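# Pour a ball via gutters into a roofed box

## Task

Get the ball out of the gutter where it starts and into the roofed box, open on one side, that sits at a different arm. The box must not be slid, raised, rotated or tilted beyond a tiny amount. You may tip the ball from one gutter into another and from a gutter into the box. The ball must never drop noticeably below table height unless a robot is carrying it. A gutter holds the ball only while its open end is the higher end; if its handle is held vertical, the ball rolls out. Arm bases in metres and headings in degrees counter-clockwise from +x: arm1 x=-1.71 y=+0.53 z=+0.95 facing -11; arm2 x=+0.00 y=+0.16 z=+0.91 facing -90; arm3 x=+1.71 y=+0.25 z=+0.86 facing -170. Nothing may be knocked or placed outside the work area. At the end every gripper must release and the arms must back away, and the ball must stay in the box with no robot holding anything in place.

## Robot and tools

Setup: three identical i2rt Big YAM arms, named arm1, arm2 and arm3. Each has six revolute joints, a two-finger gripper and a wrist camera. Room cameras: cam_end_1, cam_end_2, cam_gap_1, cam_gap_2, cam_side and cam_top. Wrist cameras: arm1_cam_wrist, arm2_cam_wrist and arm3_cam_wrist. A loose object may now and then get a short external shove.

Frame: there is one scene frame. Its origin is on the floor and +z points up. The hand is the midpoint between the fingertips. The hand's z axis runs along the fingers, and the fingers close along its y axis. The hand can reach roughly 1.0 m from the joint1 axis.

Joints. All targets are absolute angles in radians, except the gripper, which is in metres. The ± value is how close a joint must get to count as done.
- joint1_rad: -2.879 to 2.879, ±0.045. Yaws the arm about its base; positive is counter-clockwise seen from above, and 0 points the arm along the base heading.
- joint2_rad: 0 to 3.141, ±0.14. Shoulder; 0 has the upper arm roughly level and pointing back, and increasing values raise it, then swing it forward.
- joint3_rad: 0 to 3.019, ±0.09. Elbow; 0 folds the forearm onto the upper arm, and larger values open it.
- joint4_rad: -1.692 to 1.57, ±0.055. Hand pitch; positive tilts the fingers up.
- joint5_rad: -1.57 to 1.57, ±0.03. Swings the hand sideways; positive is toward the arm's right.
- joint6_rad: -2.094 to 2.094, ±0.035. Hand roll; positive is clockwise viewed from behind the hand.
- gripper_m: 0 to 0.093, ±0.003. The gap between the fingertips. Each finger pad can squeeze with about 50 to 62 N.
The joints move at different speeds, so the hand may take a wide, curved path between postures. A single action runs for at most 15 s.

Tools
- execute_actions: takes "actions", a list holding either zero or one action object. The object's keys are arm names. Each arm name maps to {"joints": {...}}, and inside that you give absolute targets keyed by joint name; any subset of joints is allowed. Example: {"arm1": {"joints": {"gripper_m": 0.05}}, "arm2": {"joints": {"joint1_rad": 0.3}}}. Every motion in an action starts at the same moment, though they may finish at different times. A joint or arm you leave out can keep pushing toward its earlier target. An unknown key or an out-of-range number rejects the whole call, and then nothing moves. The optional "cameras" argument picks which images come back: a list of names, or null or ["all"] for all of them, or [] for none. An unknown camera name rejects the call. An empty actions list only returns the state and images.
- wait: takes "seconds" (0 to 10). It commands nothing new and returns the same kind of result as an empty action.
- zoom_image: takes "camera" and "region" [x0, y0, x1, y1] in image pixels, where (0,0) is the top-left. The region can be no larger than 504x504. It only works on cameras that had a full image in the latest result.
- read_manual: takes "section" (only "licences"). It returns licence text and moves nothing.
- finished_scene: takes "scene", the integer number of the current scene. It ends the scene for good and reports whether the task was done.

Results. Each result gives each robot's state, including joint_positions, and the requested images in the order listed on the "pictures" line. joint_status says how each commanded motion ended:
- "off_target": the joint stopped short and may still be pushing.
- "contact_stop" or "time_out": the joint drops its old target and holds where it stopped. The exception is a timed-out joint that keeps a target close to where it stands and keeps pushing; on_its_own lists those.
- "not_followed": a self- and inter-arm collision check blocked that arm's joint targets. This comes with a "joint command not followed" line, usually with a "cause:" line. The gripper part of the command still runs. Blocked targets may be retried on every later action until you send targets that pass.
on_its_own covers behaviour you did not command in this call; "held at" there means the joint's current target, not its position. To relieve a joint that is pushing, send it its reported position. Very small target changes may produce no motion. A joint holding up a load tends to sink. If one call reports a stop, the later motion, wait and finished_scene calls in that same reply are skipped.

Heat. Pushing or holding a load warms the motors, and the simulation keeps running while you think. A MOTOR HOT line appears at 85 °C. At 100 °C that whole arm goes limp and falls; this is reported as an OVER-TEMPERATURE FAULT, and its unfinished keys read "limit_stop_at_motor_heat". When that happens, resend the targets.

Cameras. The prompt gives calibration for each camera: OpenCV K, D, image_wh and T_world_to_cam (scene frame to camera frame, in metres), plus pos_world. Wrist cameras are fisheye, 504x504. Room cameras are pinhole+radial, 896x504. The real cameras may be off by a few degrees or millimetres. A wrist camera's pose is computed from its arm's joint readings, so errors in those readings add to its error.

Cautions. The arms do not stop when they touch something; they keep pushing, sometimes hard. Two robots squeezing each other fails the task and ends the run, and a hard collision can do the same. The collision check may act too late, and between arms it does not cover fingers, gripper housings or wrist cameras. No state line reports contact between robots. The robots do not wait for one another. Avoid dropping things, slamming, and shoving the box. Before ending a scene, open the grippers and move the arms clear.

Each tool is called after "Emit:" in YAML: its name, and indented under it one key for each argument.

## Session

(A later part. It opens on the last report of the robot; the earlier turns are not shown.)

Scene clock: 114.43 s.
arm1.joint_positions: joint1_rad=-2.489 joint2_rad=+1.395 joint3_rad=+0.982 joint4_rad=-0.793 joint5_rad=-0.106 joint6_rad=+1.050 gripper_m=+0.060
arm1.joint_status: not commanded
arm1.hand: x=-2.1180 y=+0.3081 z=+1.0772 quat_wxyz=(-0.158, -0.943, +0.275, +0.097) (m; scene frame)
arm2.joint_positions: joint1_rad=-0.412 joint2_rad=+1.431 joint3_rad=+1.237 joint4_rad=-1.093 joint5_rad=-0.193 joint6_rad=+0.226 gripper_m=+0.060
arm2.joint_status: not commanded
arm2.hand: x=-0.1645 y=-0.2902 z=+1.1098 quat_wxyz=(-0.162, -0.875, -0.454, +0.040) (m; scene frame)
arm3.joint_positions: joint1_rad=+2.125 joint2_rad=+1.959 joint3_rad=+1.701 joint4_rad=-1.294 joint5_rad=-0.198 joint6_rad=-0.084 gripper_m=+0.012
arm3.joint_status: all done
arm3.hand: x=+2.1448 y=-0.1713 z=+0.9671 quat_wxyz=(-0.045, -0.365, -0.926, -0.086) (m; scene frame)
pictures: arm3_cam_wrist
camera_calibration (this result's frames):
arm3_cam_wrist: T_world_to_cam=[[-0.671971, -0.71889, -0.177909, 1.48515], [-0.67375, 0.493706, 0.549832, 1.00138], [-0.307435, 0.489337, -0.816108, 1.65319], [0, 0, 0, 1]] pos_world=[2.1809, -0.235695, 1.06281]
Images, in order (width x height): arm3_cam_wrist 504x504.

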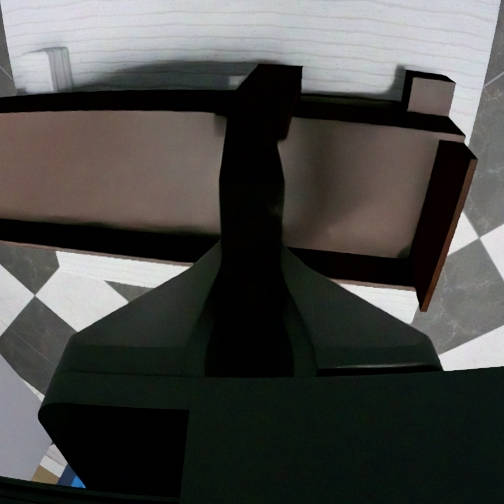

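Emit:
execute_actions:
  actions:
    - {"arm3":{"joints":{"gripper_m":0.06}}}
  cameras: []

Emit:
execute_actions:
  actions:
    - {"arm3":{"joints":{"joint2_rad":1.68}}}
  cameras: ["arm3_cam_wrist","cam_end_2","cam_top"]

Emit:
zoom_image:
  camera: "cam_end_2"
  region: [440,180,610,300]

Scene clock: 115.60 s.
arm1.joint_positions: joint1_rad=-2.489 joint2_rad=+1.395 joint3_rad=+0.982 joint4_rad=-0.793 joint5_rad=-0.106 joint6_rad=+1.050 gripper_m=+0.060
arm1.joint_status: not commanded
arm1.hand: x=-2.1180 y=+0.3081 z=+1.0772 quat_wxyz=(-0.158, -0.943, +0.275, +0.097) (m; scene frame)
arm2.joint_positions: joint1_rad=-0.412 joint2_rad=+1.431 joint3_rad=+1.237 joint4_rad=-1.093 joint5_rad=-0.193 joint6_rad=+0.226 gripper_m=+0.060
arm2.joint_status: not commanded
arm2.hand: x=-0.1645 y=-0.2902 z=+1.1098 quat_wxyz=(-0.162, -0.875, -0.454, +0.040) (m; scene frame)
arm3.joint_positions: joint1_rad=+2.125 joint2_rad=+1.959 joint3_rad=+1.701 joint4_rad=-1.294 joint5_rad=-0.197 joint6_rad=-0.084 gripper_m=+0.060
arm3.joint_status: all done
arm3.hand: x=+2.1444 y=-0.1715 z=+0.9670 quat_wxyz=(-0.044, -0.365, -0.926, -0.086) (m; scene frame)
pictures: none
No camera images: the call's "cameras" was empty. Leave "cameras" out to get every camera's image.

Scene clock: 116.93 s.
arm1.joint_positions: joint1_rad=-2.489 joint2_rad=+1.395 joint3_rad=+0.982 joint4_rad=-0.793 joint5_rad=-0.106 joint6_rad=+1.050 gripper_m=+0.060
arm1.joint_status: not commanded
arm1.hand: x=-2.1180 y=+0.3081 z=+1.0772 quat_wxyz=(-0.158, -0.943, +0.275, +0.097) (m; scene frame)
arm2.joint_positions: joint1_rad=-0.412 joint2_rad=+1.431 joint3_rad=+1.237 joint4_rad=-1.093 joint5_rad=-0.193 joint6_rad=+0.226 gripper_m=+0.060
arm2.joint_status: not commanded
arm2.hand: x=-0.1645 y=-0.2902 z=+1.1098 quat_wxyz=(-0.162, -0.875, -0.454, +0.040) (m; scene frame)
arm3.joint_positions: joint1_rad=+2.125 joint2_rad=+1.677 joint3_rad=+1.698 joint4_rad=-1.296 joint5_rad=-0.198 joint6_rad=-0.084 gripper_m=+0.060
arm3.joint_status: all done
arm3.hand: x=+2.1333 y=-0.1581 z=+1.1275 quat_wxyz=(-0.167, -0.349, -0.922, -0.024) (m; scene frame)
pictures: arm3_cam_wrist, cam_end_2, cam_top
camera_calibration (this result's frames):
arm3_cam_wrist: T_world_to_cam=[[-0.641236, -0.753004, -0.147652, 1.41038], [-0.753598, 0.581723, 0.306087, 1.35802], [-0.144592, 0.307544, -0.940484, 1.53821], [0, 0, 0, 1]] pos_world=[2.1502, -0.20104, 1.23923]
Images, in order (width x height): arm3_cam_wrist 504x504, cam_end_2 896x504, cam_top 896x504.

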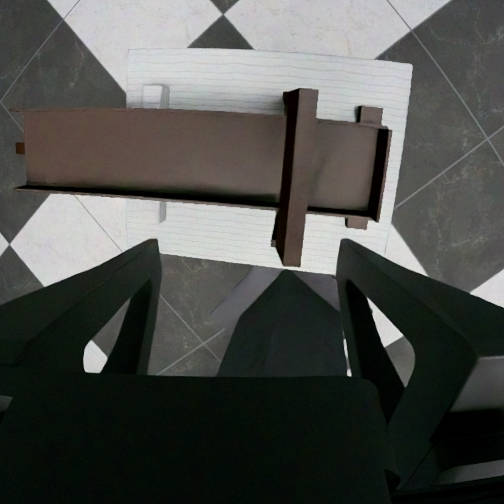

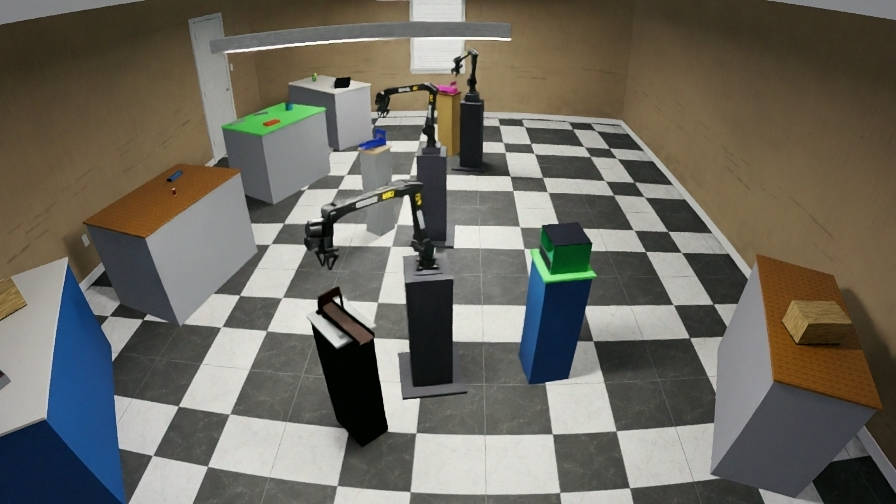

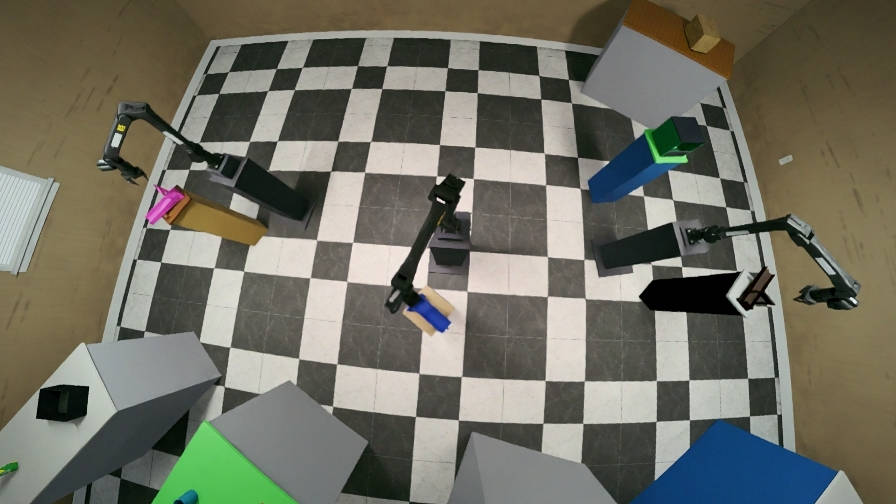

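Region (440, 180, 610, 300) of cam_end_2's 896x504 image, scaled by 2.965, with more detail than that image has; it fills the top 356 rows of this view, and the rest is white.

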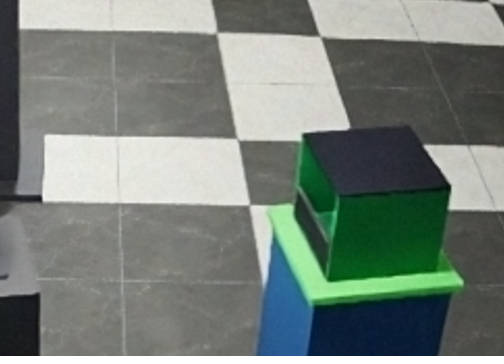

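Emit:
finished_scene:
  scene: 1

The scene is finished: the task was done.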